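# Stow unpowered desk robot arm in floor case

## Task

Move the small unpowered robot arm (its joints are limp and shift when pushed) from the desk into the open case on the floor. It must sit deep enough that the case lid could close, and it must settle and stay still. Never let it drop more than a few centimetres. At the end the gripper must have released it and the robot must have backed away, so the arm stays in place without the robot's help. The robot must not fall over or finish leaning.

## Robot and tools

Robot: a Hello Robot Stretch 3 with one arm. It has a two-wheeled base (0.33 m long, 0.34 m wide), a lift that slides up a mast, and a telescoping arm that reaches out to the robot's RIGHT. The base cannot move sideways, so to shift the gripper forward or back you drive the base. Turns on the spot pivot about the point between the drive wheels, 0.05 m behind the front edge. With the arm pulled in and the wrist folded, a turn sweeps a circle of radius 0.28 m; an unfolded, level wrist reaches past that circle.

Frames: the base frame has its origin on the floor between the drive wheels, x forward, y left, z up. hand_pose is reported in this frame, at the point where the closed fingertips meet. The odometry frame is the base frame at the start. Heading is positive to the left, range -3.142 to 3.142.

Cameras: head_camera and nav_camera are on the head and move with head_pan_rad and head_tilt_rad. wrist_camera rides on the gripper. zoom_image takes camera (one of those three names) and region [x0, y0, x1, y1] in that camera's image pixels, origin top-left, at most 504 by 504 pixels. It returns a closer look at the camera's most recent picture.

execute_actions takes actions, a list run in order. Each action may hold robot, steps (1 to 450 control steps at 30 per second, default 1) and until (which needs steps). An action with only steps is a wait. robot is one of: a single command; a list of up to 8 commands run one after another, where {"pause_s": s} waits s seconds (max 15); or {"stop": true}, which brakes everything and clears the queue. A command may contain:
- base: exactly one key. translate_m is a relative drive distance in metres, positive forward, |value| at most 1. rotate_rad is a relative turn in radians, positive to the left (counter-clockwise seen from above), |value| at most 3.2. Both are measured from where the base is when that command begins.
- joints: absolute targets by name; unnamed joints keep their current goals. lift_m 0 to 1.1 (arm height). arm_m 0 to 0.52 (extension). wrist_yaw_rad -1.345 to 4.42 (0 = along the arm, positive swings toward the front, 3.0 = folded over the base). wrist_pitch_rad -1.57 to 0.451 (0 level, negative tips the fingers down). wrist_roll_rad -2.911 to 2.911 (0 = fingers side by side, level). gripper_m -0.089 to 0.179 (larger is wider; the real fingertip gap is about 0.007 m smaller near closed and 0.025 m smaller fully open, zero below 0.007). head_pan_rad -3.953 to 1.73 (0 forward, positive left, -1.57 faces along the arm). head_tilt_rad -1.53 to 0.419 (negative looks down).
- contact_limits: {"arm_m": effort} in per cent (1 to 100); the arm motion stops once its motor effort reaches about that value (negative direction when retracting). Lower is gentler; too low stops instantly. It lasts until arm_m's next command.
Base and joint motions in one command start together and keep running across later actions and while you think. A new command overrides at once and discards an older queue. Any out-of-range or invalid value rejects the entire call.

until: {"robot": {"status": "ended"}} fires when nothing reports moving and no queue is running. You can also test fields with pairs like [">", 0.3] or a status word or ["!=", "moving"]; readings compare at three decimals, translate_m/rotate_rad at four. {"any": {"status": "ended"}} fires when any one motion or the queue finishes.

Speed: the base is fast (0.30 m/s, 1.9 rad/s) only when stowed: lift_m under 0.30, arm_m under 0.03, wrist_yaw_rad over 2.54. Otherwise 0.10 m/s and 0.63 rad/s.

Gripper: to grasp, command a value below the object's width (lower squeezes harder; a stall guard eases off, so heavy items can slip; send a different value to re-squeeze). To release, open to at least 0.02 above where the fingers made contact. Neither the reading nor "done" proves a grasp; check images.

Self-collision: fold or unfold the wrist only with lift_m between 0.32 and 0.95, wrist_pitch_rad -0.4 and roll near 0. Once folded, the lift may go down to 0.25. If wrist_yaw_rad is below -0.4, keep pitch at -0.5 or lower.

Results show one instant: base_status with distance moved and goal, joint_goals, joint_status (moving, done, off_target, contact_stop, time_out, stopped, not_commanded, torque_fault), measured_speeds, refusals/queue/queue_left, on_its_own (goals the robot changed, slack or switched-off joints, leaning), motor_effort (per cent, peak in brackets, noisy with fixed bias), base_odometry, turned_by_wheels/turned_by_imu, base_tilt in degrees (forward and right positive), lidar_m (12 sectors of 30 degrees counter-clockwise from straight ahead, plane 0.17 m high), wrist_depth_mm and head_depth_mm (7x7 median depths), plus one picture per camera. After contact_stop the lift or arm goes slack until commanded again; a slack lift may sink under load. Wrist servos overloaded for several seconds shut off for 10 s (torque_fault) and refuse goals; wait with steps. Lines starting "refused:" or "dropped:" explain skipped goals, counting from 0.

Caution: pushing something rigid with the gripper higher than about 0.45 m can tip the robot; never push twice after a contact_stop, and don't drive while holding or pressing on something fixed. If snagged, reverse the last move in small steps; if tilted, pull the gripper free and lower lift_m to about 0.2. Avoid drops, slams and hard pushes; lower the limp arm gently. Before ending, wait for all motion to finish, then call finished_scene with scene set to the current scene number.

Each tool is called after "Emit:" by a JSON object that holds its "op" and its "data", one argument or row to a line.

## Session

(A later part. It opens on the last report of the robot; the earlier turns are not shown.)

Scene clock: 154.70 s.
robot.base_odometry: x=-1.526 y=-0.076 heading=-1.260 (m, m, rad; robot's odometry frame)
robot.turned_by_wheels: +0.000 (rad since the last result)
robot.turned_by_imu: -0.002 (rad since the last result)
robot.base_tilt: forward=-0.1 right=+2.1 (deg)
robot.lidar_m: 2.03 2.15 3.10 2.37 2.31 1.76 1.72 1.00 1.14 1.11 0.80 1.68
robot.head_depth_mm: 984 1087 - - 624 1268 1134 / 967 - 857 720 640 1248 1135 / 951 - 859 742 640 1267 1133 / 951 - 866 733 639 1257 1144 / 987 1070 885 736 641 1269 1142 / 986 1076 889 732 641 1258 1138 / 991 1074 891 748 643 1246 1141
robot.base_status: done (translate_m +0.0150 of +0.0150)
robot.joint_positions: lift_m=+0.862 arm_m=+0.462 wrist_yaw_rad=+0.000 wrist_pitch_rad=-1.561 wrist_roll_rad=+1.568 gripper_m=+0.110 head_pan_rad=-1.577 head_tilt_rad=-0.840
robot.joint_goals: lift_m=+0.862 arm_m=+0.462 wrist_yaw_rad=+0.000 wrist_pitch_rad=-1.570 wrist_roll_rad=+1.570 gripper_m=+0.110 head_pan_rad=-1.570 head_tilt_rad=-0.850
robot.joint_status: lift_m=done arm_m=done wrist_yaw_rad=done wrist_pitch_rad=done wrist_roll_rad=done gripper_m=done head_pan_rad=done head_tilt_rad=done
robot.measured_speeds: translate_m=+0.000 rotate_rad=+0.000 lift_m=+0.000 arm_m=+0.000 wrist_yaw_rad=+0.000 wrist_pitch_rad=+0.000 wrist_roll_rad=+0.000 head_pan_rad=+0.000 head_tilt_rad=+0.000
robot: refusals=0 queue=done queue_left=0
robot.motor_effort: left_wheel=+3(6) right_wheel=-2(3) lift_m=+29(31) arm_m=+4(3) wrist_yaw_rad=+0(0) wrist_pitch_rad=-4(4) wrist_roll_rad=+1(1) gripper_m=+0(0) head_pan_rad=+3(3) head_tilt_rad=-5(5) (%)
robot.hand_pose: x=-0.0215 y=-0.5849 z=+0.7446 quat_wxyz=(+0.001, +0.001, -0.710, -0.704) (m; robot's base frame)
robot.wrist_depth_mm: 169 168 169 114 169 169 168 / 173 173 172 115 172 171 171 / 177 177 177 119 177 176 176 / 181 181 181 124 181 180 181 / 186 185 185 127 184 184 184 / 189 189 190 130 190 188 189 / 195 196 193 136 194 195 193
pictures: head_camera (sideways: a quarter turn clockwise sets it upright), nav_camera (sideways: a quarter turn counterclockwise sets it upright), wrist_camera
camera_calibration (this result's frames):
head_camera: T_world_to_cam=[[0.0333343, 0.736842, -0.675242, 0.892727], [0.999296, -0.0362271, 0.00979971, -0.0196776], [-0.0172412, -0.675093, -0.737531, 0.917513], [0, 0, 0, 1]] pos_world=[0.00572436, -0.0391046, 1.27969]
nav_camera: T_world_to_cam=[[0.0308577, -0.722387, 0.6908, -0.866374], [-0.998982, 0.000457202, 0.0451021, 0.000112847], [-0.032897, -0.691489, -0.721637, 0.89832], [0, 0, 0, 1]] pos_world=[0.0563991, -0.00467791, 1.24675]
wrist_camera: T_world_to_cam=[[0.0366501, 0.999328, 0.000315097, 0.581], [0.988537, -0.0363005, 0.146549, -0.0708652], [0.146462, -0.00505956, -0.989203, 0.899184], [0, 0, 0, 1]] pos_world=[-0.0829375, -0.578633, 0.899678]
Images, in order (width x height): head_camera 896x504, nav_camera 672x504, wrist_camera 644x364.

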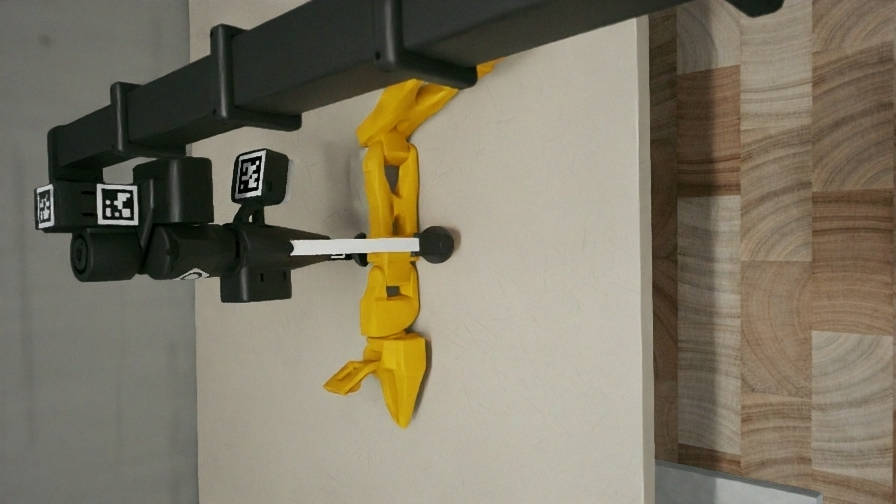

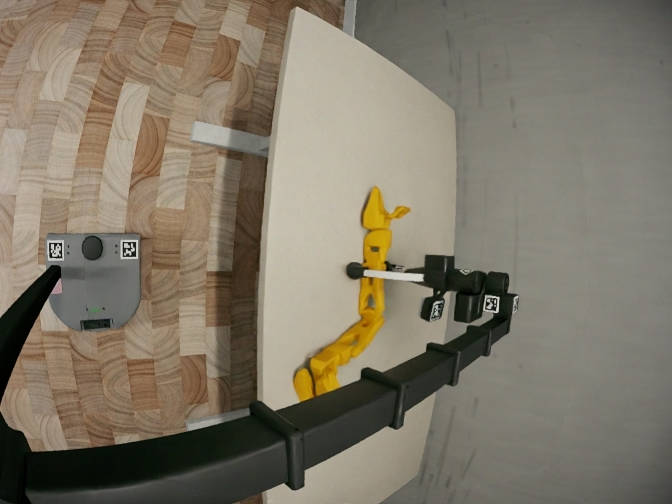

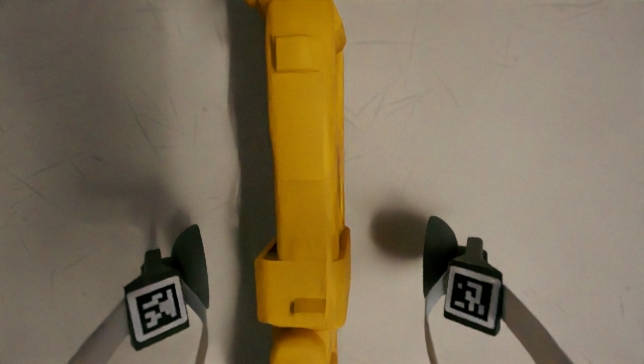

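Emit:
{"op": "execute_actions", "data": {
  "actions": [
    {"robot":[{"joints":{"gripper_m":0.0,"head_pan_rad":-1.8}},{"base":{"translate_m":-0.07},"joints":{"arm_m":0.468}},{"base":{"translate_m":-0.05},"joints":{"arm_m":0.455}}],"steps":450,"until":{"robot":{"status":"ended"}}}
  ]
}}

Scene clock: 163.50 s.
robot.base_odometry: x=-1.562 y=+0.038 heading=-1.260 (m, m, rad; robot's odometry frame)
robot.turned_by_wheels: +0.000 (rad since the last result)
robot.turned_by_imu: -0.001 (rad since the last result)
robot.base_tilt: forward=-0.1 right=+2.1 (deg)
robot.lidar_m: 2.14 2.29 3.27 2.33 2.15 1.64 1.60 0.91 0.94 1.10 0.86 1.67
robot.head_depth_mm: 1071 1093 880 755 - - 1111 / 1048 1096 910 - - 1258 1131 / 1022 1099 - 708 638 1281 1136 / 994 - 865 729 640 1259 1133 / 952 1037 862 730 643 1236 1139 / 932 - 845 722 643 1240 1147 / 938 1037 895 710 644 1228 1152
robot.base_status: done (translate_m -0.0500 of -0.0500)
robot.joint_positions: lift_m=+0.862 arm_m=+0.455 wrist_yaw_rad=-0.002 wrist_pitch_rad=-1.559 wrist_roll_rad=+1.574 gripper_m=+0.001 head_pan_rad=-1.793 head_tilt_rad=-0.840
robot.joint_goals: lift_m=+0.862 arm_m=+0.455 wrist_yaw_rad=+0.000 wrist_pitch_rad=-1.570 wrist_roll_rad=+1.570 gripper_m=+0.000 head_pan_rad=-1.800 head_tilt_rad=-0.850
robot.joint_status: lift_m=done arm_m=done wrist_yaw_rad=done wrist_pitch_rad=done wrist_roll_rad=done gripper_m=done head_pan_rad=done head_tilt_rad=done
robot.measured_speeds: translate_m=+0.000 rotate_rad=+0.000 lift_m=+0.000 arm_m=+0.000 wrist_yaw_rad=+0.000 wrist_pitch_rad=+0.000 wrist_roll_rad=+0.000 head_pan_rad=+0.000 head_tilt_rad=+0.000
robot: refusals=0 queue=done queue_left=0
robot.motor_effort: left_wheel=+3(3) right_wheel=-2(8) lift_m=+33(33) arm_m=-6(4) wrist_yaw_rad=+2(2) wrist_pitch_rad=-5(7) wrist_roll_rad=-2(1) gripper_m=-15(91) head_pan_rad=-2(15) head_tilt_rad=-5(5) (%)
robot.hand_pose: x=-0.0215 y=-0.5789 z=+0.7444 quat_wxyz=(-0.001, -0.002, -0.711, -0.703) (m; robot's base frame)
robot.wrist_depth_mm: 169 169 168 108 167 168 168 / 172 171 171 110 171 172 172 / 176 176 176 114 176 175 175 / 181 180 180 120 179 180 179 / 185 185 184 123 184 184 183 / 190 190 188 126 188 189 188 / 195 194 194 132 194 193 193
pictures: head_camera (sideways: a quarter turn clockwise sets it upright), nav_camera (sideways: a quarter turn counterclockwise sets it upright), wrist_camera
camera_calibration (this result's frames):
head_camera: T_world_to_cam=[[0.190458, 0.712582, -0.675242, 0.891768], [0.968319, -0.249525, 0.0097997, -0.0194886], [-0.161507, -0.655716, -0.737531, 0.918394], [0, 0, 0, 1]] pos_world=[-0.00264665, -0.0381157, 1.27969]
nav_camera: T_world_to_cam=[[-0.124659, -0.712218, 0.6908, -0.865425], [-0.975678, 0.214519, 0.0451021, -0.0000293082], [-0.180312, -0.668376, -0.721637, 0.89922], [0, 0, 0, 1]] pos_world=[0.0542282, -0.0153478, 1.24675]
wrist_camera: T_world_to_cam=[[0.0443284, 0.999016, -0.00130631, 0.576198], [0.988221, -0.0436576, 0.146671, -0.0750195], [0.14647, -0.00779261, -0.989184, 0.897443], [0, 0, 0, 1]] pos_world=[-0.0828542, -0.571913, 0.899492]
Images, in order (width x height): head_camera 896x504, nav_camera 672x504, wrist_camera 644x364.

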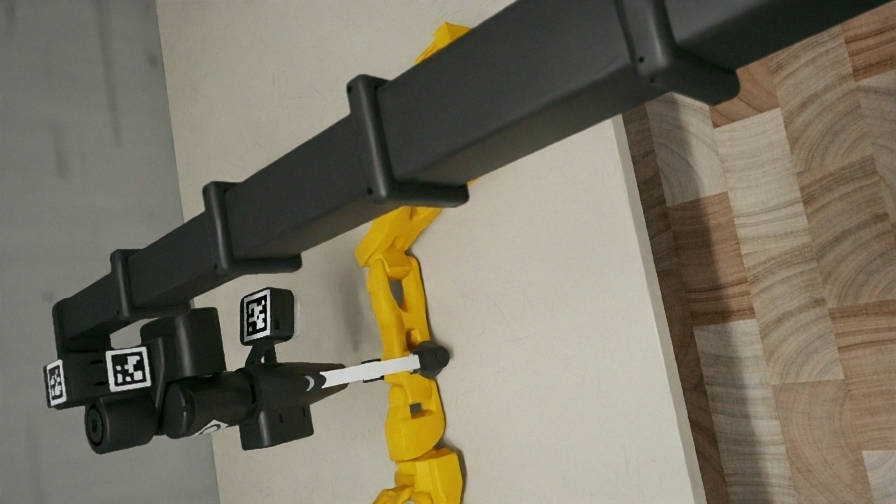

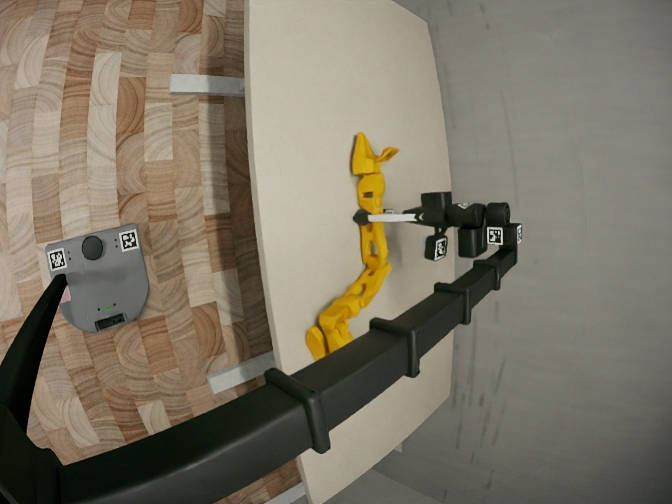

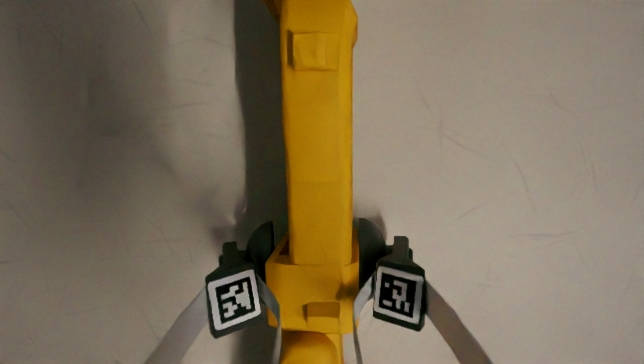

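Emit:
{"op": "execute_actions", "data": {
  "actions": [
    {"robot":[{"base":{"translate_m":-0.005},"joints":{"head_pan_rad":-1.57,"head_tilt_rad":-1.0}},{"base":{"translate_m":-0.005}},{"base":{"translate_m":-0.005}},{"base":{"translate_m":-0.005}},{"base":{"translate_m":-0.005}},{"base":{"translate_m":-0.005}},{"base":{"translate_m":-0.005}},{"base":{"translate_m":-0.005}}],"steps":450,"until":{"robot":{"status":"ended"}}}
  ]
}}

Scene clock: 196.40 s.
robot.base_odometry: x=-1.574 y=+0.076 heading=-1.260 (m, m, rad; robot's odometry frame)
robot.turned_by_wheels: +0.000 (rad since the last result)
robot.turned_by_imu: -0.002 (rad since the last result)
robot.base_tilt: forward=-0.1 right=+2.1 (deg)
robot.lidar_m: 2.19 2.33 3.35 2.32 2.10 1.59 1.56 0.88 0.88 1.10 0.89 1.66
robot.head_depth_mm: 1003 - - 643 1298 1213 1107 / - 838 702 656 1301 1214 1148 / - 838 718 656 1310 1215 - / - 829 718 657 1302 1216 1141 / 1000 869 717 657 1302 1217 1112 / 1002 867 721 657 1315 1216 1113 / 1005 869 751 660 1318 1218 1114
robot.base_status: done (translate_m -0.0050 of -0.0050)
robot.joint_positions: lift_m=+0.862 arm_m=+0.455 wrist_yaw_rad=-0.002 wrist_pitch_rad=-1.559 wrist_roll_rad=+1.574 gripper_m=+0.001 head_pan_rad=-1.577 head_tilt_rad=-0.987
robot.joint_goals: lift_m=+0.862 arm_m=+0.455 wrist_yaw_rad=+0.000 wrist_pitch_rad=-1.570 wrist_roll_rad=+1.570 gripper_m=+0.000 head_pan_rad=-1.570 head_tilt_rad=-1.000
robot.joint_status: lift_m=done arm_m=done wrist_yaw_rad=done wrist_pitch_rad=done wrist_roll_rad=done gripper_m=done head_pan_rad=done head_tilt_rad=done
robot.measured_speeds: translate_m=+0.000 rotate_rad=+0.000 lift_m=+0.000 arm_m=+0.000 wrist_yaw_rad=+0.000 wrist_pitch_rad=+0.000 wrist_roll_rad=+0.000 head_pan_rad=+0.000 head_tilt_rad=+0.000
robot: refusals=0 queue=done queue_left=0
robot.motor_effort: left_wheel=+3(5) right_wheel=-3(8) lift_m=+33(32) arm_m=-4(5) wrist_yaw_rad=+3(3) wrist_pitch_rad=-5(5) wrist_roll_rad=-1(2) gripper_m=-15(15) head_pan_rad=+4(18) head_tilt_rad=-7(20) (%)
robot.hand_pose: x=-0.0215 y=-0.5789 z=+0.7444 quat_wxyz=(-0.001, -0.002, -0.711, -0.703) (m; robot's base frame)
robot.wrist_depth_mm: 169 169 168 109 168 167 168 / 172 172 172 110 172 172 172 / 177 176 175 114 176 175 176 / 182 180 180 120 179 180 179 / 185 184 185 124 184 184 184 / 190 191 188 126 188 187 188 / 195 195 196 132 194 194 194
pictures: head_camera (sideways: a quarter turn clockwise sets it upright), nav_camera (sideways: a quarter turn counterclockwise sets it upright), wrist_camera
camera_calibration (this result's frames):
head_camera: T_world_to_cam=[[0.0338888, 0.828061, -0.559613, 0.742068], [0.999289, -0.0373302, 0.00527689, -0.0137879], [-0.0165209, -0.559394, -0.828737, 1.0361], [0, 0, 0, 1]] pos_world=[0.00574759, -0.0354048, 1.274]
nav_camera: T_world_to_cam=[[0.030288, -0.816052, 0.577184, -0.718333], [-0.999023, -0.0061186, 0.0437734, 0.00185154], [-0.0321898, -0.577946, -0.81544, 1.02029], [0, 0, 0, 1]] pos_world=[0.0564495, 0.00348647, 1.24651]
wrist_camera: T_world_to_cam=[[0.0443308, 0.999016, -0.00130607, 0.576197], [0.988221, -0.0436601, 0.146671, -0.0750209], [0.14647, -0.00779274, -0.989184, 0.897443], [0, 0, 0, 1]] pos_world=[-0.0828542, -0.571912, 0.899492]
Images, in order (width x height): head_camera 896x504, nav_camera 672x504, wrist_camera 644x364.

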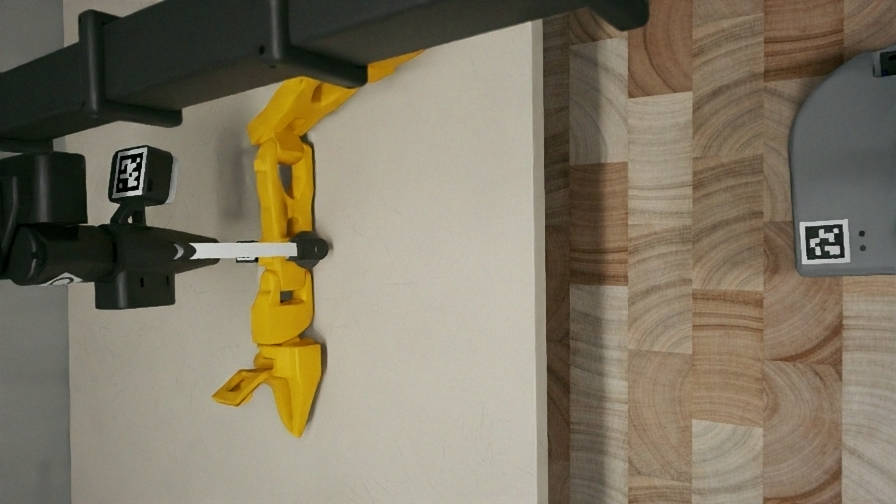

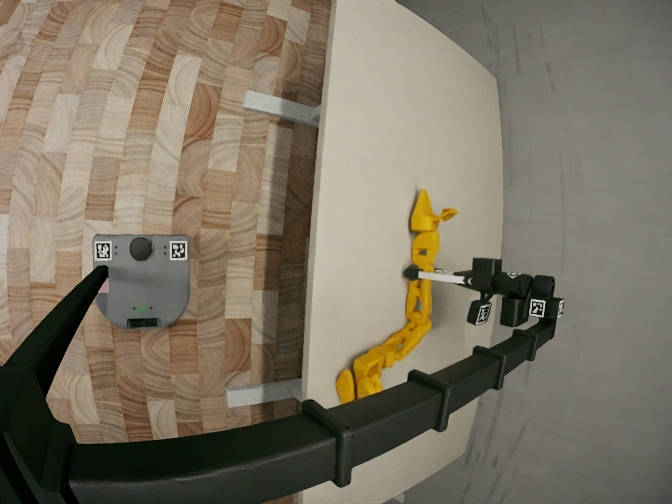

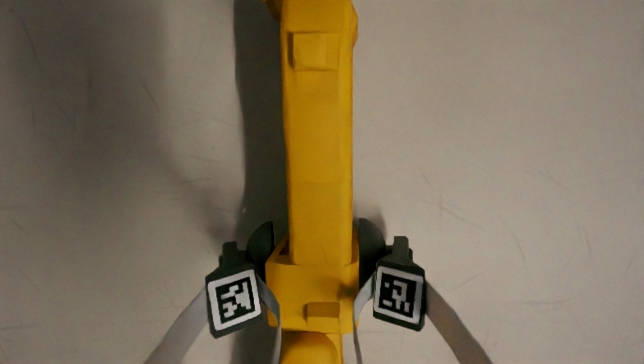

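Emit:
{"op": "execute_actions", "data": {
  "actions": [
    {"robot":[{"joints":{"wrist_pitch_rad":-1.42,"arm_m":0.422,"gripper_m":-0.03,"lift_m":0.866}},{"base":{"translate_m":-0.015}},{"base":{"translate_m":-0.015}},{"base":{"translate_m":-0.015}},{"base":{"translate_m":-0.015}}],"steps":450,"until":{"robot":{"status":"ended"}}}
  ]
}}

Scene clock: 211.90 s.
robot.base_odometry: x=-1.593 y=+0.133 heading=-1.260 (m, m, rad; robot's odometry frame)
robot.turned_by_wheels: +0.000 (rad since the last result)
robot.turned_by_imu: -0.002 (rad since the last result)
robot.base_tilt: forward=-0.1 right=+2.1 (deg)
robot.lidar_m: 2.24 2.39 3.43 2.31 2.01 1.53 1.50 1.47 0.84 1.10 0.93 1.66
robot.head_depth_mm: 1003 - - 631 1303 1213 1108 / - 839 705 657 1291 1210 1145 / - 839 726 657 1303 1208 - / - 826 719 657 1308 1209 1132 / 1000 862 721 656 1313 1218 1114 / 1005 867 725 659 1307 1218 1117 / 1001 871 748 659 1321 1221 1117
robot.base_status: done (translate_m -0.0150 of -0.0150)
robot.joint_positions: lift_m=+0.866 arm_m=+0.422 wrist_yaw_rad=-0.002 wrist_pitch_rad=-1.430 wrist_roll_rad=+1.578 gripper_m=-0.016 head_pan_rad=-1.577 head_tilt_rad=-0.987
robot.joint_goals: lift_m=+0.866 arm_m=+0.422 wrist_yaw_rad=+0.000 wrist_pitch_rad=-1.420 wrist_roll_rad=+1.570 gripper_m=-0.017 head_pan_rad=-1.570 head_tilt_rad=-1.000
robot.joint_status: lift_m=done arm_m=done wrist_yaw_rad=done wrist_pitch_rad=done wrist_roll_rad=done gripper_m=done head_pan_rad=done head_tilt_rad=done
robot.measured_speeds: translate_m=+0.000 rotate_rad=+0.000 lift_m=+0.000 arm_m=+0.000 wrist_yaw_rad=+0.000 wrist_pitch_rad=+0.000 wrist_roll_rad=+0.000 head_pan_rad=+0.000 head_tilt_rad=+0.000
robot: refusals=0 queue=done queue_left=0
robot.on_its_own: gripper_m is held at -0.017, not at your -0.030, by its stall guard, which is not easing now
robot.motor_effort: left_wheel=+5(8) right_wheel=-5(10) lift_m=+38(56) arm_m=-6(7) wrist_yaw_rad=+2(3) wrist_pitch_rad=+4(12) wrist_roll_rad=-3(3) gripper_m=-21(100) head_pan_rad=+3(3) head_tilt_rad=-7(7) (%)
robot.hand_pose: x=-0.0216 y=-0.5790 z=+0.7476 quat_wxyz=(-0.003, -0.003, -0.755, -0.656) (m; robot's base frame)
robot.wrist_depth_mm: 190 184 178 99 165 160 155 / 196 189 182 103 169 163 158 / 201 193 186 107 174 168 161 / 207 199 191 115 177 171 166 / 211 205 197 120 181 175 169 / 219 212 203 125 184 180 173 / 226 218 207 133 193 184 178
pictures: head_camera (sideways: a quarter turn clockwise sets it upright), nav_camera (sideways: a quarter turn counterclockwise sets it upright), wrist_camera
camera_calibration (this result's frames):
head_camera: T_world_to_cam=[[0.0338195, 0.828177, -0.559445, 0.74185], [0.999292, -0.0372468, 0.00527056, -0.0137797], [-0.0164726, -0.559227, -0.828851, 1.03625], [0, 0, 0, 1]] pos_world=[0.00575061, -0.0353991, 1.27399]
nav_camera: T_world_to_cam=[[0.0303563, -0.816167, 0.577019, -0.718117], [-0.999022, -0.00621193, 0.0437709, 0.00185479], [-0.0321399, -0.577783, -0.815557, 1.02044], [0, 0, 0, 1]] pos_world=[0.0564493, 0.00350197, 1.24651]
wrist_camera: T_world_to_cam=[[0.0489692, 0.990338, -0.129743, 0.667469], [0.988042, -0.0290175, 0.151427, -0.0705144], [0.146199, -0.135606, -0.979917, 0.81965], [0, 0, 0, 1]] pos_world=[-0.0828461, -0.551916, 0.900465]
Images, in order (width x height): head_camera 896x504, nav_camera 672x504, wrist_camera 644x364.

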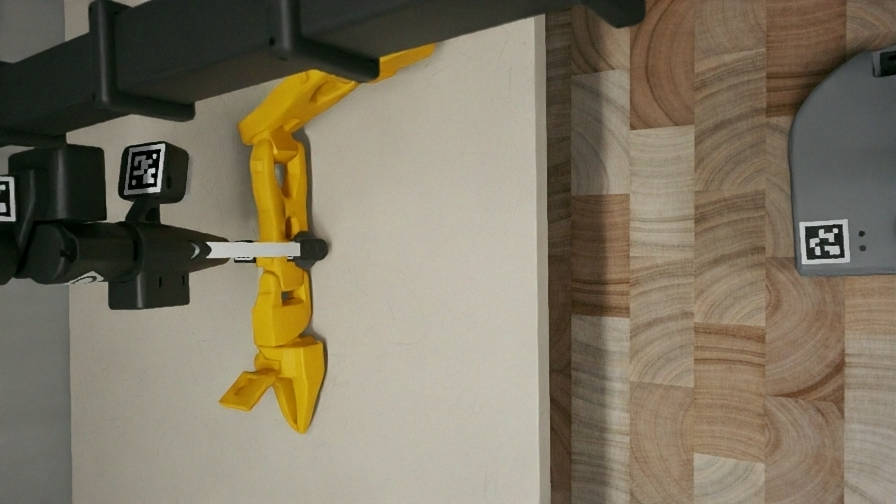

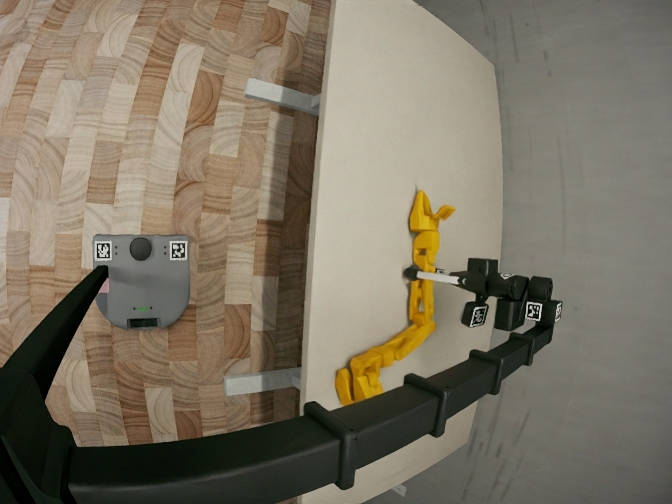

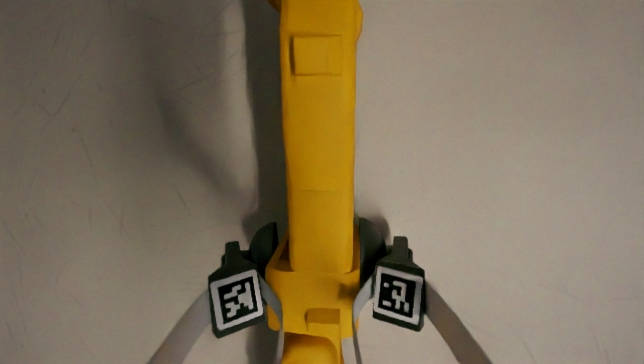

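Emit:
{"op": "execute_actions", "data": {
  "actions": [
    {"robot":[{"joints":{"wrist_pitch_rad":-1.25,"arm_m":0.385,"lift_m":0.862}},{"base":{"translate_m":-0.01}},{"base":{"translate_m":-0.01}},{"base":{"translate_m":-0.01}},{"base":{"translate_m":-0.01}},{"base":{"translate_m":-0.01}},{"base":{"translate_m":-0.01}}],"steps":450,"until":{"robot":{"status":"ended"}}}
  ]
}}

Scene clock: 228.63 s.
robot.base_odometry: x=-1.611 y=+0.190 heading=-1.260 (m, m, rad; robot's odometry frame)
robot.turned_by_wheels: +0.000 (rad since the last result)
robot.turned_by_imu: -0.004 (rad since the last result)
robot.base_tilt: forward=+0.0 right=+2.0 (deg)
robot.lidar_m: 2.30 2.45 3.50 2.30 1.93 1.47 1.44 1.47 0.80 1.09 0.98 0.97
robot.head_depth_mm: 986 - - 634 1299 1206 1106 / - 842 704 655 1302 1209 1149 / - 823 719 657 1305 1218 - / - 829 719 659 1299 1219 1141 / 1000 864 719 659 1308 1228 1109 / 994 869 736 659 1311 1224 1115 / 997 870 748 660 1308 1219 1109
robot.base_status: done (translate_m -0.0100 of -0.0100)
robot.joint_positions: lift_m=+0.862 arm_m=+0.385 wrist_yaw_rad=-0.001 wrist_pitch_rad=-1.258 wrist_roll_rad=+1.579 gripper_m=-0.010 head_pan_rad=-1.577 head_tilt_rad=-0.987
robot.joint_goals: lift_m=+0.862 arm_m=+0.385 wrist_yaw_rad=+0.000 wrist_pitch_rad=-1.250 wrist_roll_rad=+1.570 gripper_m=-0.011 head_pan_rad=-1.570 head_tilt_rad=-1.000
robot.joint_status: lift_m=done arm_m=done wrist_yaw_rad=done wrist_pitch_rad=done wrist_roll_rad=done gripper_m=done head_pan_rad=done head_tilt_rad=done
robot.measured_speeds: translate_m=+0.000 rotate_rad=+0.000 lift_m=+0.000 arm_m=+0.000 wrist_yaw_rad=+0.000 wrist_pitch_rad=+0.000 wrist_roll_rad=+0.000 head_pan_rad=+0.000 head_tilt_rad=+0.000
robot: refusals=0 queue=done queue_left=0
robot.on_its_own: gripper_m is held at -0.011, not at your -0.030, by its stall guard, which is not easing now
robot.motor_effort: left_wheel=+5(8) right_wheel=-5(10) lift_m=+24(41) arm_m=-5(9) wrist_yaw_rad=+2(3) wrist_pitch_rad=+3(32) wrist_roll_rad=-4(4) gripper_m=-20(24) head_pan_rad=+3(3) head_tilt_rad=-6(6) (%)
robot.hand_pose: x=-0.0216 y=-0.5858 z=+0.7499 quat_wxyz=(-0.003, -0.003, -0.808, -0.589) (m; robot's base frame)
robot.wrist_depth_mm: 228 208 190 92 161 150 140 / 235 215 195 96 165 153 143 / 243 220 200 101 169 156 146 / 252 228 206 109 172 159 149 / 261 236 214 117 175 164 152 / 271 243 223 123 175 167 155 / 282 257 225 133 188 169 159
pictures: head_camera (sideways: a quarter turn clockwise sets it upright), nav_camera (sideways: a quarter turn counterclockwise sets it upright), wrist_camera
camera_calibration (this result's frames):
head_camera: T_world_to_cam=[[0.0337626, 0.828199, -0.559416, 0.741812], [0.999295, -0.0371782, 0.00526947, -0.0137783], [-0.0164339, -0.559199, -0.82887, 1.03627], [0, 0, 0, 1]] pos_world=[0.00575305, -0.0353982, 1.27399]
nav_camera: T_world_to_cam=[[0.0304123, -0.816185, 0.57699, -0.718081], [-0.999022, -0.00628217, 0.0437705, 0.00185535], [-0.0321, -0.577757, -0.815577, 1.02047], [0, 0, 0, 1]] pos_world=[0.056449, 0.00350737, 1.24651]
wrist_camera: T_world_to_cam=[[0.0490777, 0.953589, -0.297085, 0.778433], [0.988039, -0.00281768, 0.154177, -0.0577414], [0.146185, -0.301099, -0.942321, 0.695858], [0, 0, 0, 1]] pos_world=[-0.0828767, -0.532946, 0.895885]
Images, in order (width x height): head_camera 896x504, nav_camera 672x504, wrist_camera 644x364.

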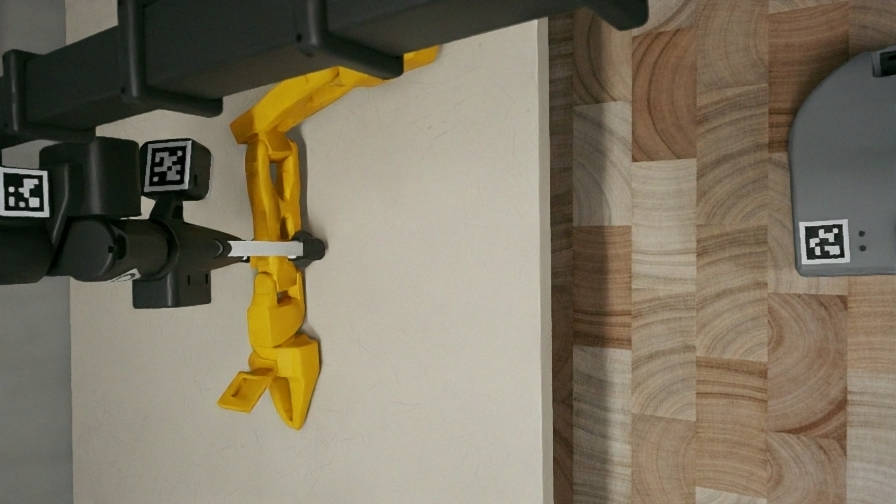

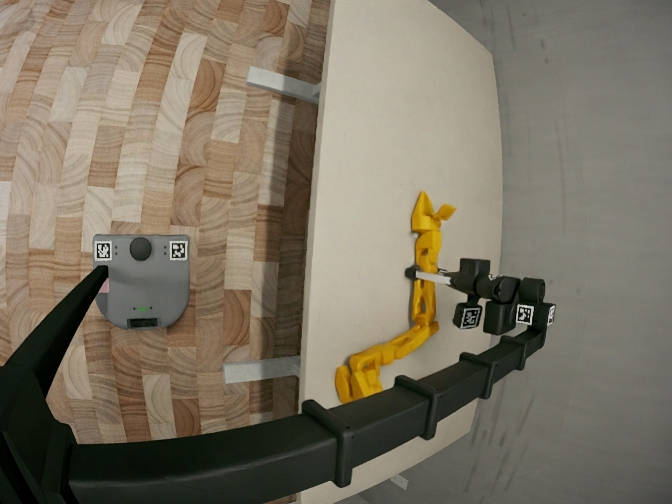

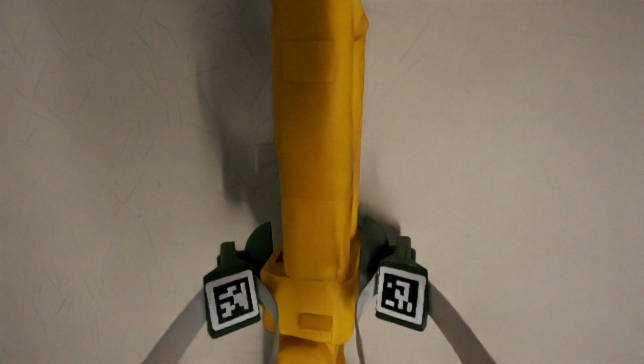

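Emit:
{"op": "execute_actions", "data": {
  "actions": [
    {"robot":[{"joints":{"wrist_pitch_rad":-1.5,"arm_m":0.44,"lift_m":0.865}},{"joints":{"gripper_m":0.11}},{"joints":{"lift_m":1.02}},{"base":{"translate_m":-0.11},"joints":{"wrist_pitch_rad":-1.57,"wrist_roll_rad":0.0,"arm_m":0.40}}],"steps":450,"until":{"robot":{"status":"ended"}}}
  ]
}}

Scene clock: 256.83 s.
robot.base_odometry: x=-1.645 y=+0.295 heading=-1.260 (m, m, rad; robot's odometry frame)
robot.turned_by_wheels: +0.000 (rad since the last result)
robot.turned_by_imu: -0.002 (rad since the last result)
robot.base_tilt: forward=-0.1 right=+2.1 (deg)
robot.lidar_m: 2.41 2.57 3.69 2.29 1.79 1.36 1.33 1.41 0.73 1.09 1.15 1.05
robot.head_depth_mm: 989 862 744 635 1283 1195 1108 / 997 856 746 622 1297 1219 1150 / 993 843 698 646 1303 1209 - / 974 859 719 657 1301 1215 1140 / 988 855 722 661 1315 1212 1102 / 990 867 720 660 1289 1216 1107 / 992 868 708 662 1288 1223 1113
robot.base_status: done (translate_m -0.1100 of -0.1100)
robot.joint_positions: lift_m=+1.020 arm_m=+0.400 wrist_yaw_rad=-0.001 wrist_pitch_rad=-1.562 wrist_roll_rad=+0.004 gripper_m=+0.110 head_pan_rad=-1.577 head_tilt_rad=-0.987
robot.joint_goals: lift_m=+1.020 arm_m=+0.400 wrist_yaw_rad=+0.000 wrist_pitch_rad=-1.570 wrist_roll_rad=+0.000 gripper_m=+0.110 head_pan_rad=-1.570 head_tilt_rad=-1.000
robot.joint_status: lift_m=done arm_m=done wrist_yaw_rad=done wrist_pitch_rad=done wrist_roll_rad=done gripper_m=done head_pan_rad=done head_tilt_rad=done
robot.measured_speeds: translate_m=+0.000 rotate_rad=+0.000 lift_m=+0.000 arm_m=+0.000 wrist_yaw_rad=+0.000 wrist_pitch_rad=+0.000 wrist_roll_rad=+0.000 head_pan_rad=+0.000 head_tilt_rad=+0.000
robot: refusals=0 queue=done queue_left=0
robot.motor_effort: left_wheel=+3(4) right_wheel=-1(6) lift_m=+46(48) arm_m=-5(6) wrist_yaw_rad=+2(2) wrist_pitch_rad=-4(9) wrist_roll_rad=-1(4) gripper_m=+0(82) head_pan_rad=+3(3) head_tilt_rad=-6(6) (%)
robot.hand_pose: x=-0.0216 y=-0.5233 z=+0.9020 quat_wxyz=(+0.501, +0.497, -0.503, -0.499) (m; robot's base frame)
robot.wrist_depth_mm: 319 318 322 323 324 325 327 / 323 325 327 331 329 334 333 / 279 281 332 287 338 340 340 / 290 339 338 341 341 347 345 / 339 346 347 349 316 352 357 / 351 349 352 359 284 362 363 / 359 365 360 367 302 288 369
pictures: head_camera (sideways: a quarter turn clockwise sets it upright), nav_camera (sideways: a quarter turn counterclockwise sets it upright), wrist_camera
camera_calibration (this result's frames):
head_camera: T_world_to_cam=[[0.0337628, 0.828211, -0.559399, 0.74179], [0.999295, -0.0371785, 0.00526883, -0.0137775], [-0.0164339, -0.559182, -0.828882, 1.03629], [0, 0, 0, 1]] pos_world=[0.00575305, -0.0353976, 1.27399]
nav_camera: T_world_to_cam=[[0.0304121, -0.816196, 0.576973, -0.718059], [-0.999022, -0.00628295, 0.0437702, 0.00185568], [-0.0321, -0.57774, -0.815589, 1.02048], [0, 0, 0, 1]] pos_world=[0.056449, 0.0035085, 1.24651]
wrist_camera: T_world_to_cam=[[-0.998953, 0.0446173, 0.0100713, -0.0113383], [0.0455861, 0.989202, 0.139286, 0.431213], [-0.00374796, 0.139599, -0.990201, 1.12858], [0, 0, 0, 1]] pos_world=[-0.0267539, -0.5836, 1.05757]
Images, in order (width x height): head_camera 896x504, nav_camera 672x504, wrist_camera 644x364.

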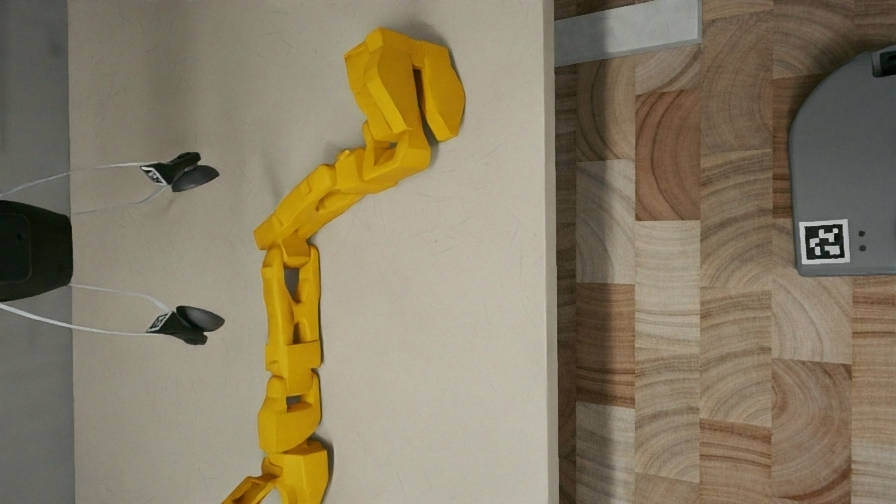

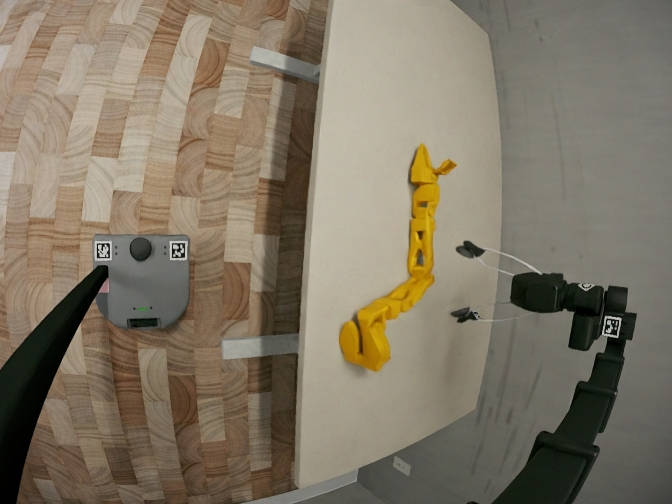

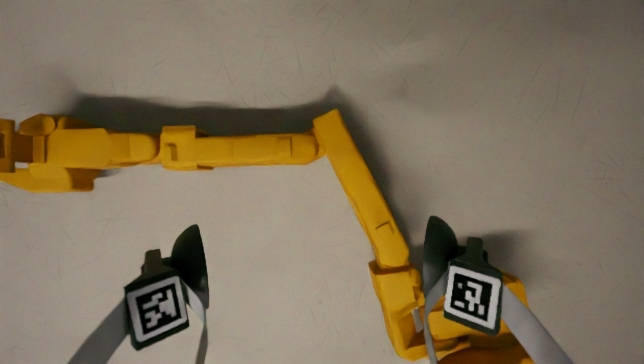

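Emit:
{"op": "execute_actions", "data": {
  "actions": [
    {"robot":[{"base":{"translate_m":-0.043},"joints":{"wrist_roll_rad":-0.44,"arm_m":0.412,"gripper_m":0.085,"lift_m":0.93}},{"joints":{"lift_m":0.87}}],"steps":450,"until":{"robot":{"status":"ended"}}}
  ]
}}

Scene clock: 269.63 s.
robot.base_odometry: x=-1.658 y=+0.336 heading=-1.260 (m, m, rad; robot's odometry frame)
robot.turned_by_wheels: +0.000 (rad since the last result)
robot.turned_by_imu: -0.001 (rad since the last result)
robot.base_tilt: forward=-0.1 right=+2.1 (deg)
robot.lidar_m: 2.46 2.61 3.75 2.29 1.73 1.32 1.29 1.36 0.71 1.08 1.15 1.09
robot.head_depth_mm: 989 - - 644 1272 1199 1110 / - 842 744 622 1296 1213 1148 / - 861 744 626 1299 1215 - / - - 707 658 1285 1215 1137 / 993 859 721 658 1292 1217 1112 / 987 863 724 659 1285 1217 1116 / 992 869 718 660 1286 1223 1113
robot.base_status: done (translate_m -0.0430 of -0.0430)
robot.joint_positions: lift_m=+0.870 arm_m=+0.412 wrist_yaw_rad=-0.001 wrist_pitch_rad=-1.563 wrist_roll_rad=-0.436 gripper_m=+0.085 head_pan_rad=-1.577 head_tilt_rad=-0.987
robot.joint_goals: lift_m=+0.870 arm_m=+0.412 wrist_yaw_rad=+0.000 wrist_pitch_rad=-1.570 wrist_roll_rad=-0.440 gripper_m=+0.085 head_pan_rad=-1.570 head_tilt_rad=-1.000
robot.joint_status: lift_m=done arm_m=done wrist_yaw_rad=done wrist_pitch_rad=done wrist_roll_rad=done gripper_m=done head_pan_rad=done head_tilt_rad=done
robot.measured_speeds: translate_m=+0.000 rotate_rad=+0.000 lift_m=+0.000 arm_m=+0.000 wrist_yaw_rad=+0.000 wrist_pitch_rad=+0.000 wrist_roll_rad=+0.000 head_pan_rad=+0.000 head_tilt_rad=+0.000
robot: refusals=0 queue=done queue_left=0
robot.motor_effort: left_wheel=+2(3) right_wheel=-1(4) lift_m=+30(50) arm_m=+4(5) wrist_yaw_rad=+2(1) wrist_pitch_rad=-3(4) wrist_roll_rad=-1(2) gripper_m=+0(79) head_pan_rad=+4(3) head_tilt_rad=-7(7) (%)
robot.hand_pose: x=-0.0216 y=-0.5347 z=+0.7526 quat_wxyz=(+0.598, +0.594, -0.381, -0.379) (m; robot's base frame)
robot.wrist_depth_mm: 146 176 177 179 180 180 182 / 124 124 180 182 184 185 187 / 182 123 127 132 187 189 190 / 186 186 188 133 191 193 196 / 189 190 192 132 195 198 199 / 192 194 196 129 199 200 203 / 197 198 201 127 204 207 208
pictures: head_camera (sideways: a quarter turn clockwise sets it upright), nav_camera (sideways: a quarter turn counterclockwise sets it upright), wrist_camera
camera_calibration (this result's frames):
head_camera: T_world_to_cam=[[0.0337613, 0.828215, -0.559393, 0.741782], [0.999295, -0.0371767, 0.00526861, -0.0137772], [-0.0164329, -0.559176, -0.828886, 1.03629], [0, 0, 0, 1]] pos_world=[0.00575312, -0.0353974, 1.27399]
nav_camera: T_world_to_cam=[[0.0304136, -0.816201, 0.576968, -0.718051], [-0.999022, -0.00628505, 0.0437701, 0.0018558], [-0.0320989, -0.577735, -0.815593, 1.02049], [0, 0, 0, 1]] pos_world=[0.056449, 0.00350898, 1.24651]
wrist_camera: T_world_to_cam=[[-0.922753, -0.385169, 0.0131136, -0.239707], [-0.379664, 0.914355, 0.140753, 0.412928], [-0.0662041, 0.124901, -0.989958, 0.972866], [0, 0, 0, 1]] pos_world=[-0.0000086205, -0.591402, 0.908119]
Images, in order (width x height): head_camera 896x504, nav_camera 672x504, wrist_camera 644x364.

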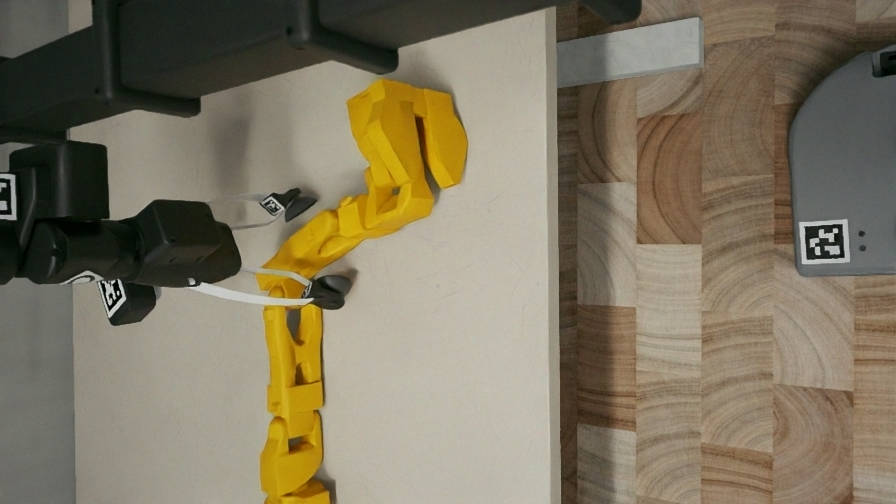

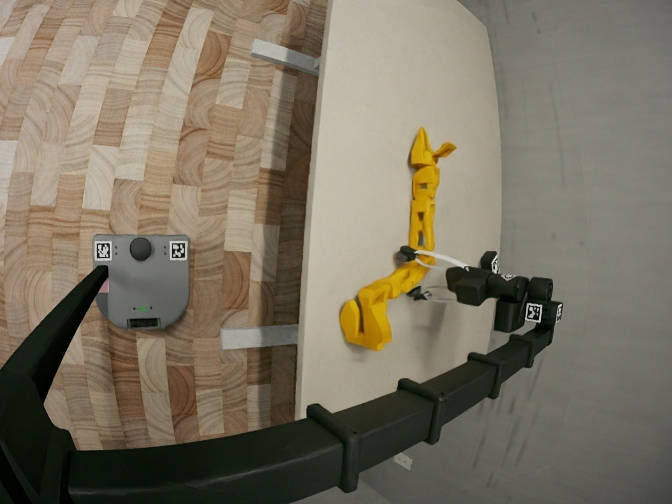

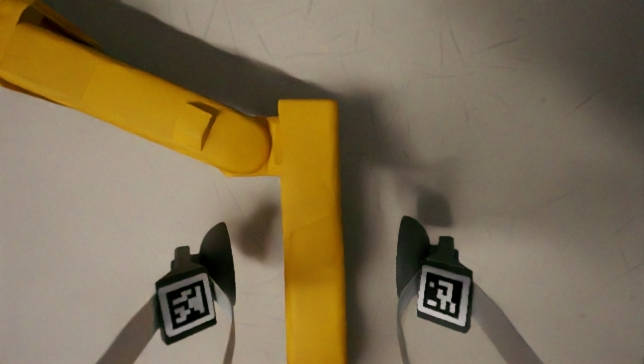

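Emit:
{"op": "execute_actions", "data": {
  "actions": [
    {"robot":[{"joints":{"lift_m":0.864}},{"joints":{"gripper_m":-0.025}},{"joints":{"lift_m":0.91}},{"pause_s":1.5}],"steps":450,"until":{"robot":{"status":"ended"}}}
  ]
}}

Scene clock: 284.07 s.
robot.base_odometry: x=-1.658 y=+0.336 heading=-1.260 (m, m, rad; robot's odometry frame)
robot.turned_by_wheels: +0.000 (rad since the last result)
robot.turned_by_imu: -0.002 (rad since the last result)
robot.base_tilt: forward=-0.1 right=+2.0 (deg)
robot.lidar_m: 2.45 2.62 3.77 2.29 1.73 1.32 1.29 1.36 0.71 1.08 1.15 1.08
robot.head_depth_mm: - - 727 654 1282 1202 1106 / 989 864 585 634 1297 1225 1144 / 999 863 706 632 1282 1214 - / - 827 707 657 1293 1225 1147 / 994 862 719 656 1293 1223 1107 / 991 868 721 659 1303 1223 1113 / 992 871 713 662 1299 1219 1112
robot.base_status: done (translate_m -0.0430 of -0.0430)
robot.joint_positions: lift_m=+0.909 arm_m=+0.412 wrist_yaw_rad=+0.000 wrist_pitch_rad=-1.563 wrist_roll_rad=-0.440 gripper_m=-0.024 head_pan_rad=-1.577 head_tilt_rad=-0.987
robot.joint_goals: lift_m=+0.910 arm_m=+0.412 wrist_yaw_rad=+0.000 wrist_pitch_rad=-1.570 wrist_roll_rad=-0.440 gripper_m=-0.025 head_pan_rad=-1.570 head_tilt_rad=-1.000
robot.joint_status: lift_m=done arm_m=done wrist_yaw_rad=done wrist_pitch_rad=done wrist_roll_rad=done gripper_m=done head_pan_rad=done head_tilt_rad=done
robot.measured_speeds: translate_m=+0.000 rotate_rad=+0.000 lift_m=+0.000 arm_m=+0.000 wrist_yaw_rad=+0.000 wrist_pitch_rad=+0.000 wrist_roll_rad=+0.000 head_pan_rad=+0.000 head_tilt_rad=+0.000
robot: refusals=0 queue=done queue_left=0
robot.motor_effort: left_wheel=+2(4) right_wheel=-2(3) lift_m=+52(54) arm_m=+3(4) wrist_yaw_rad=+1(2) wrist_pitch_rad=-3(4) wrist_roll_rad=+0(1) gripper_m=-21(97) head_pan_rad=+2(2) head_tilt_rad=-7(6) (%)
robot.hand_pose: x=-0.0216 y=-0.5346 z=+0.7918 quat_wxyz=(+0.599, +0.595, -0.380, -0.378) (m; robot's base frame)
robot.wrist_depth_mm: 154 212 214 216 218 219 222 / 138 136 218 219 220 223 225 / 218 132 128 125 225 228 229 / 223 223 227 126 230 232 234 / 229 229 232 126 236 240 240 / 233 235 236 123 240 243 245 / 238 240 242 125 246 250 251
pictures: head_camera (sideways: a quarter turn clockwise sets it upright), nav_camera (sideways: a quarter turn counterclockwise sets it upright), wrist_camera
camera_calibration (this result's frames):
head_camera: T_world_to_cam=[[0.0337611, 0.828215, -0.559393, 0.741782], [0.999295, -0.0371765, 0.0052686, -0.0137772], [-0.0164327, -0.559176, -0.828886, 1.03629], [0, 0, 0, 1]] pos_world=[0.00575312, -0.0353974, 1.27399]
nav_camera: T_world_to_cam=[[0.0304137, -0.816201, 0.576968, -0.718051], [-0.999022, -0.0062853, 0.0437701, 0.0018558], [-0.0320988, -0.577734, -0.815593, 1.02049], [0, 0, 0, 1]] pos_world=[0.056449, 0.003509, 1.24651]
wrist_camera: T_world_to_cam=[[-0.921096, -0.389117, 0.0130172, -0.242207], [-0.383568, 0.912679, 0.141043, 0.406139], [-0.0667628, 0.124921, -0.989918, 1.01159], [0, 0, 0, 1]] pos_world=[0.000222346, -0.591291, 0.947261]
Images, in order (width x height): head_camera 896x504, nav_camera 672x504, wrist_camera 644x364.

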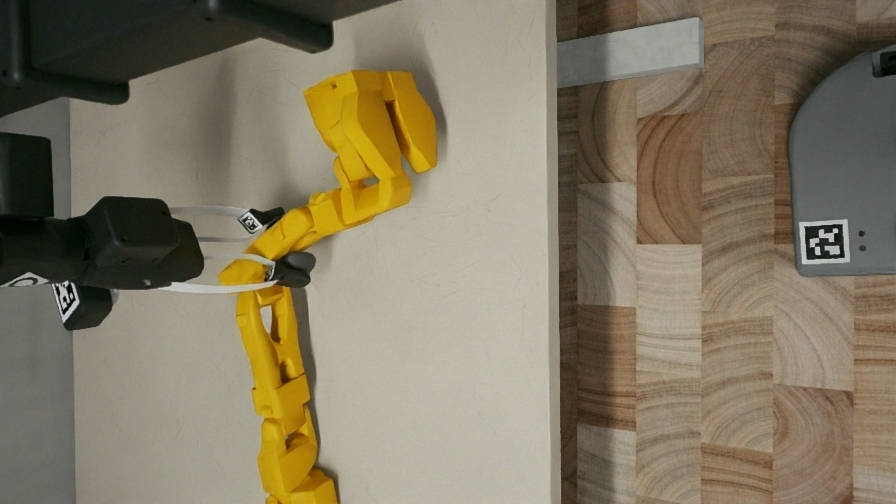

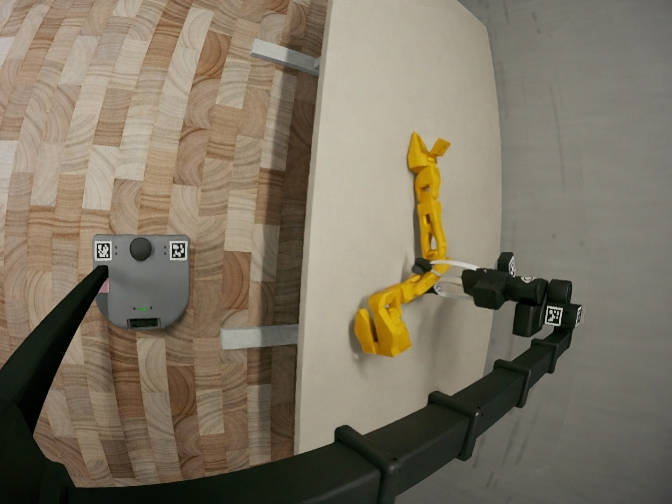

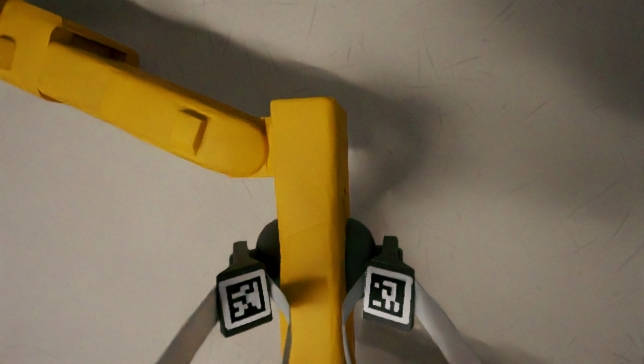

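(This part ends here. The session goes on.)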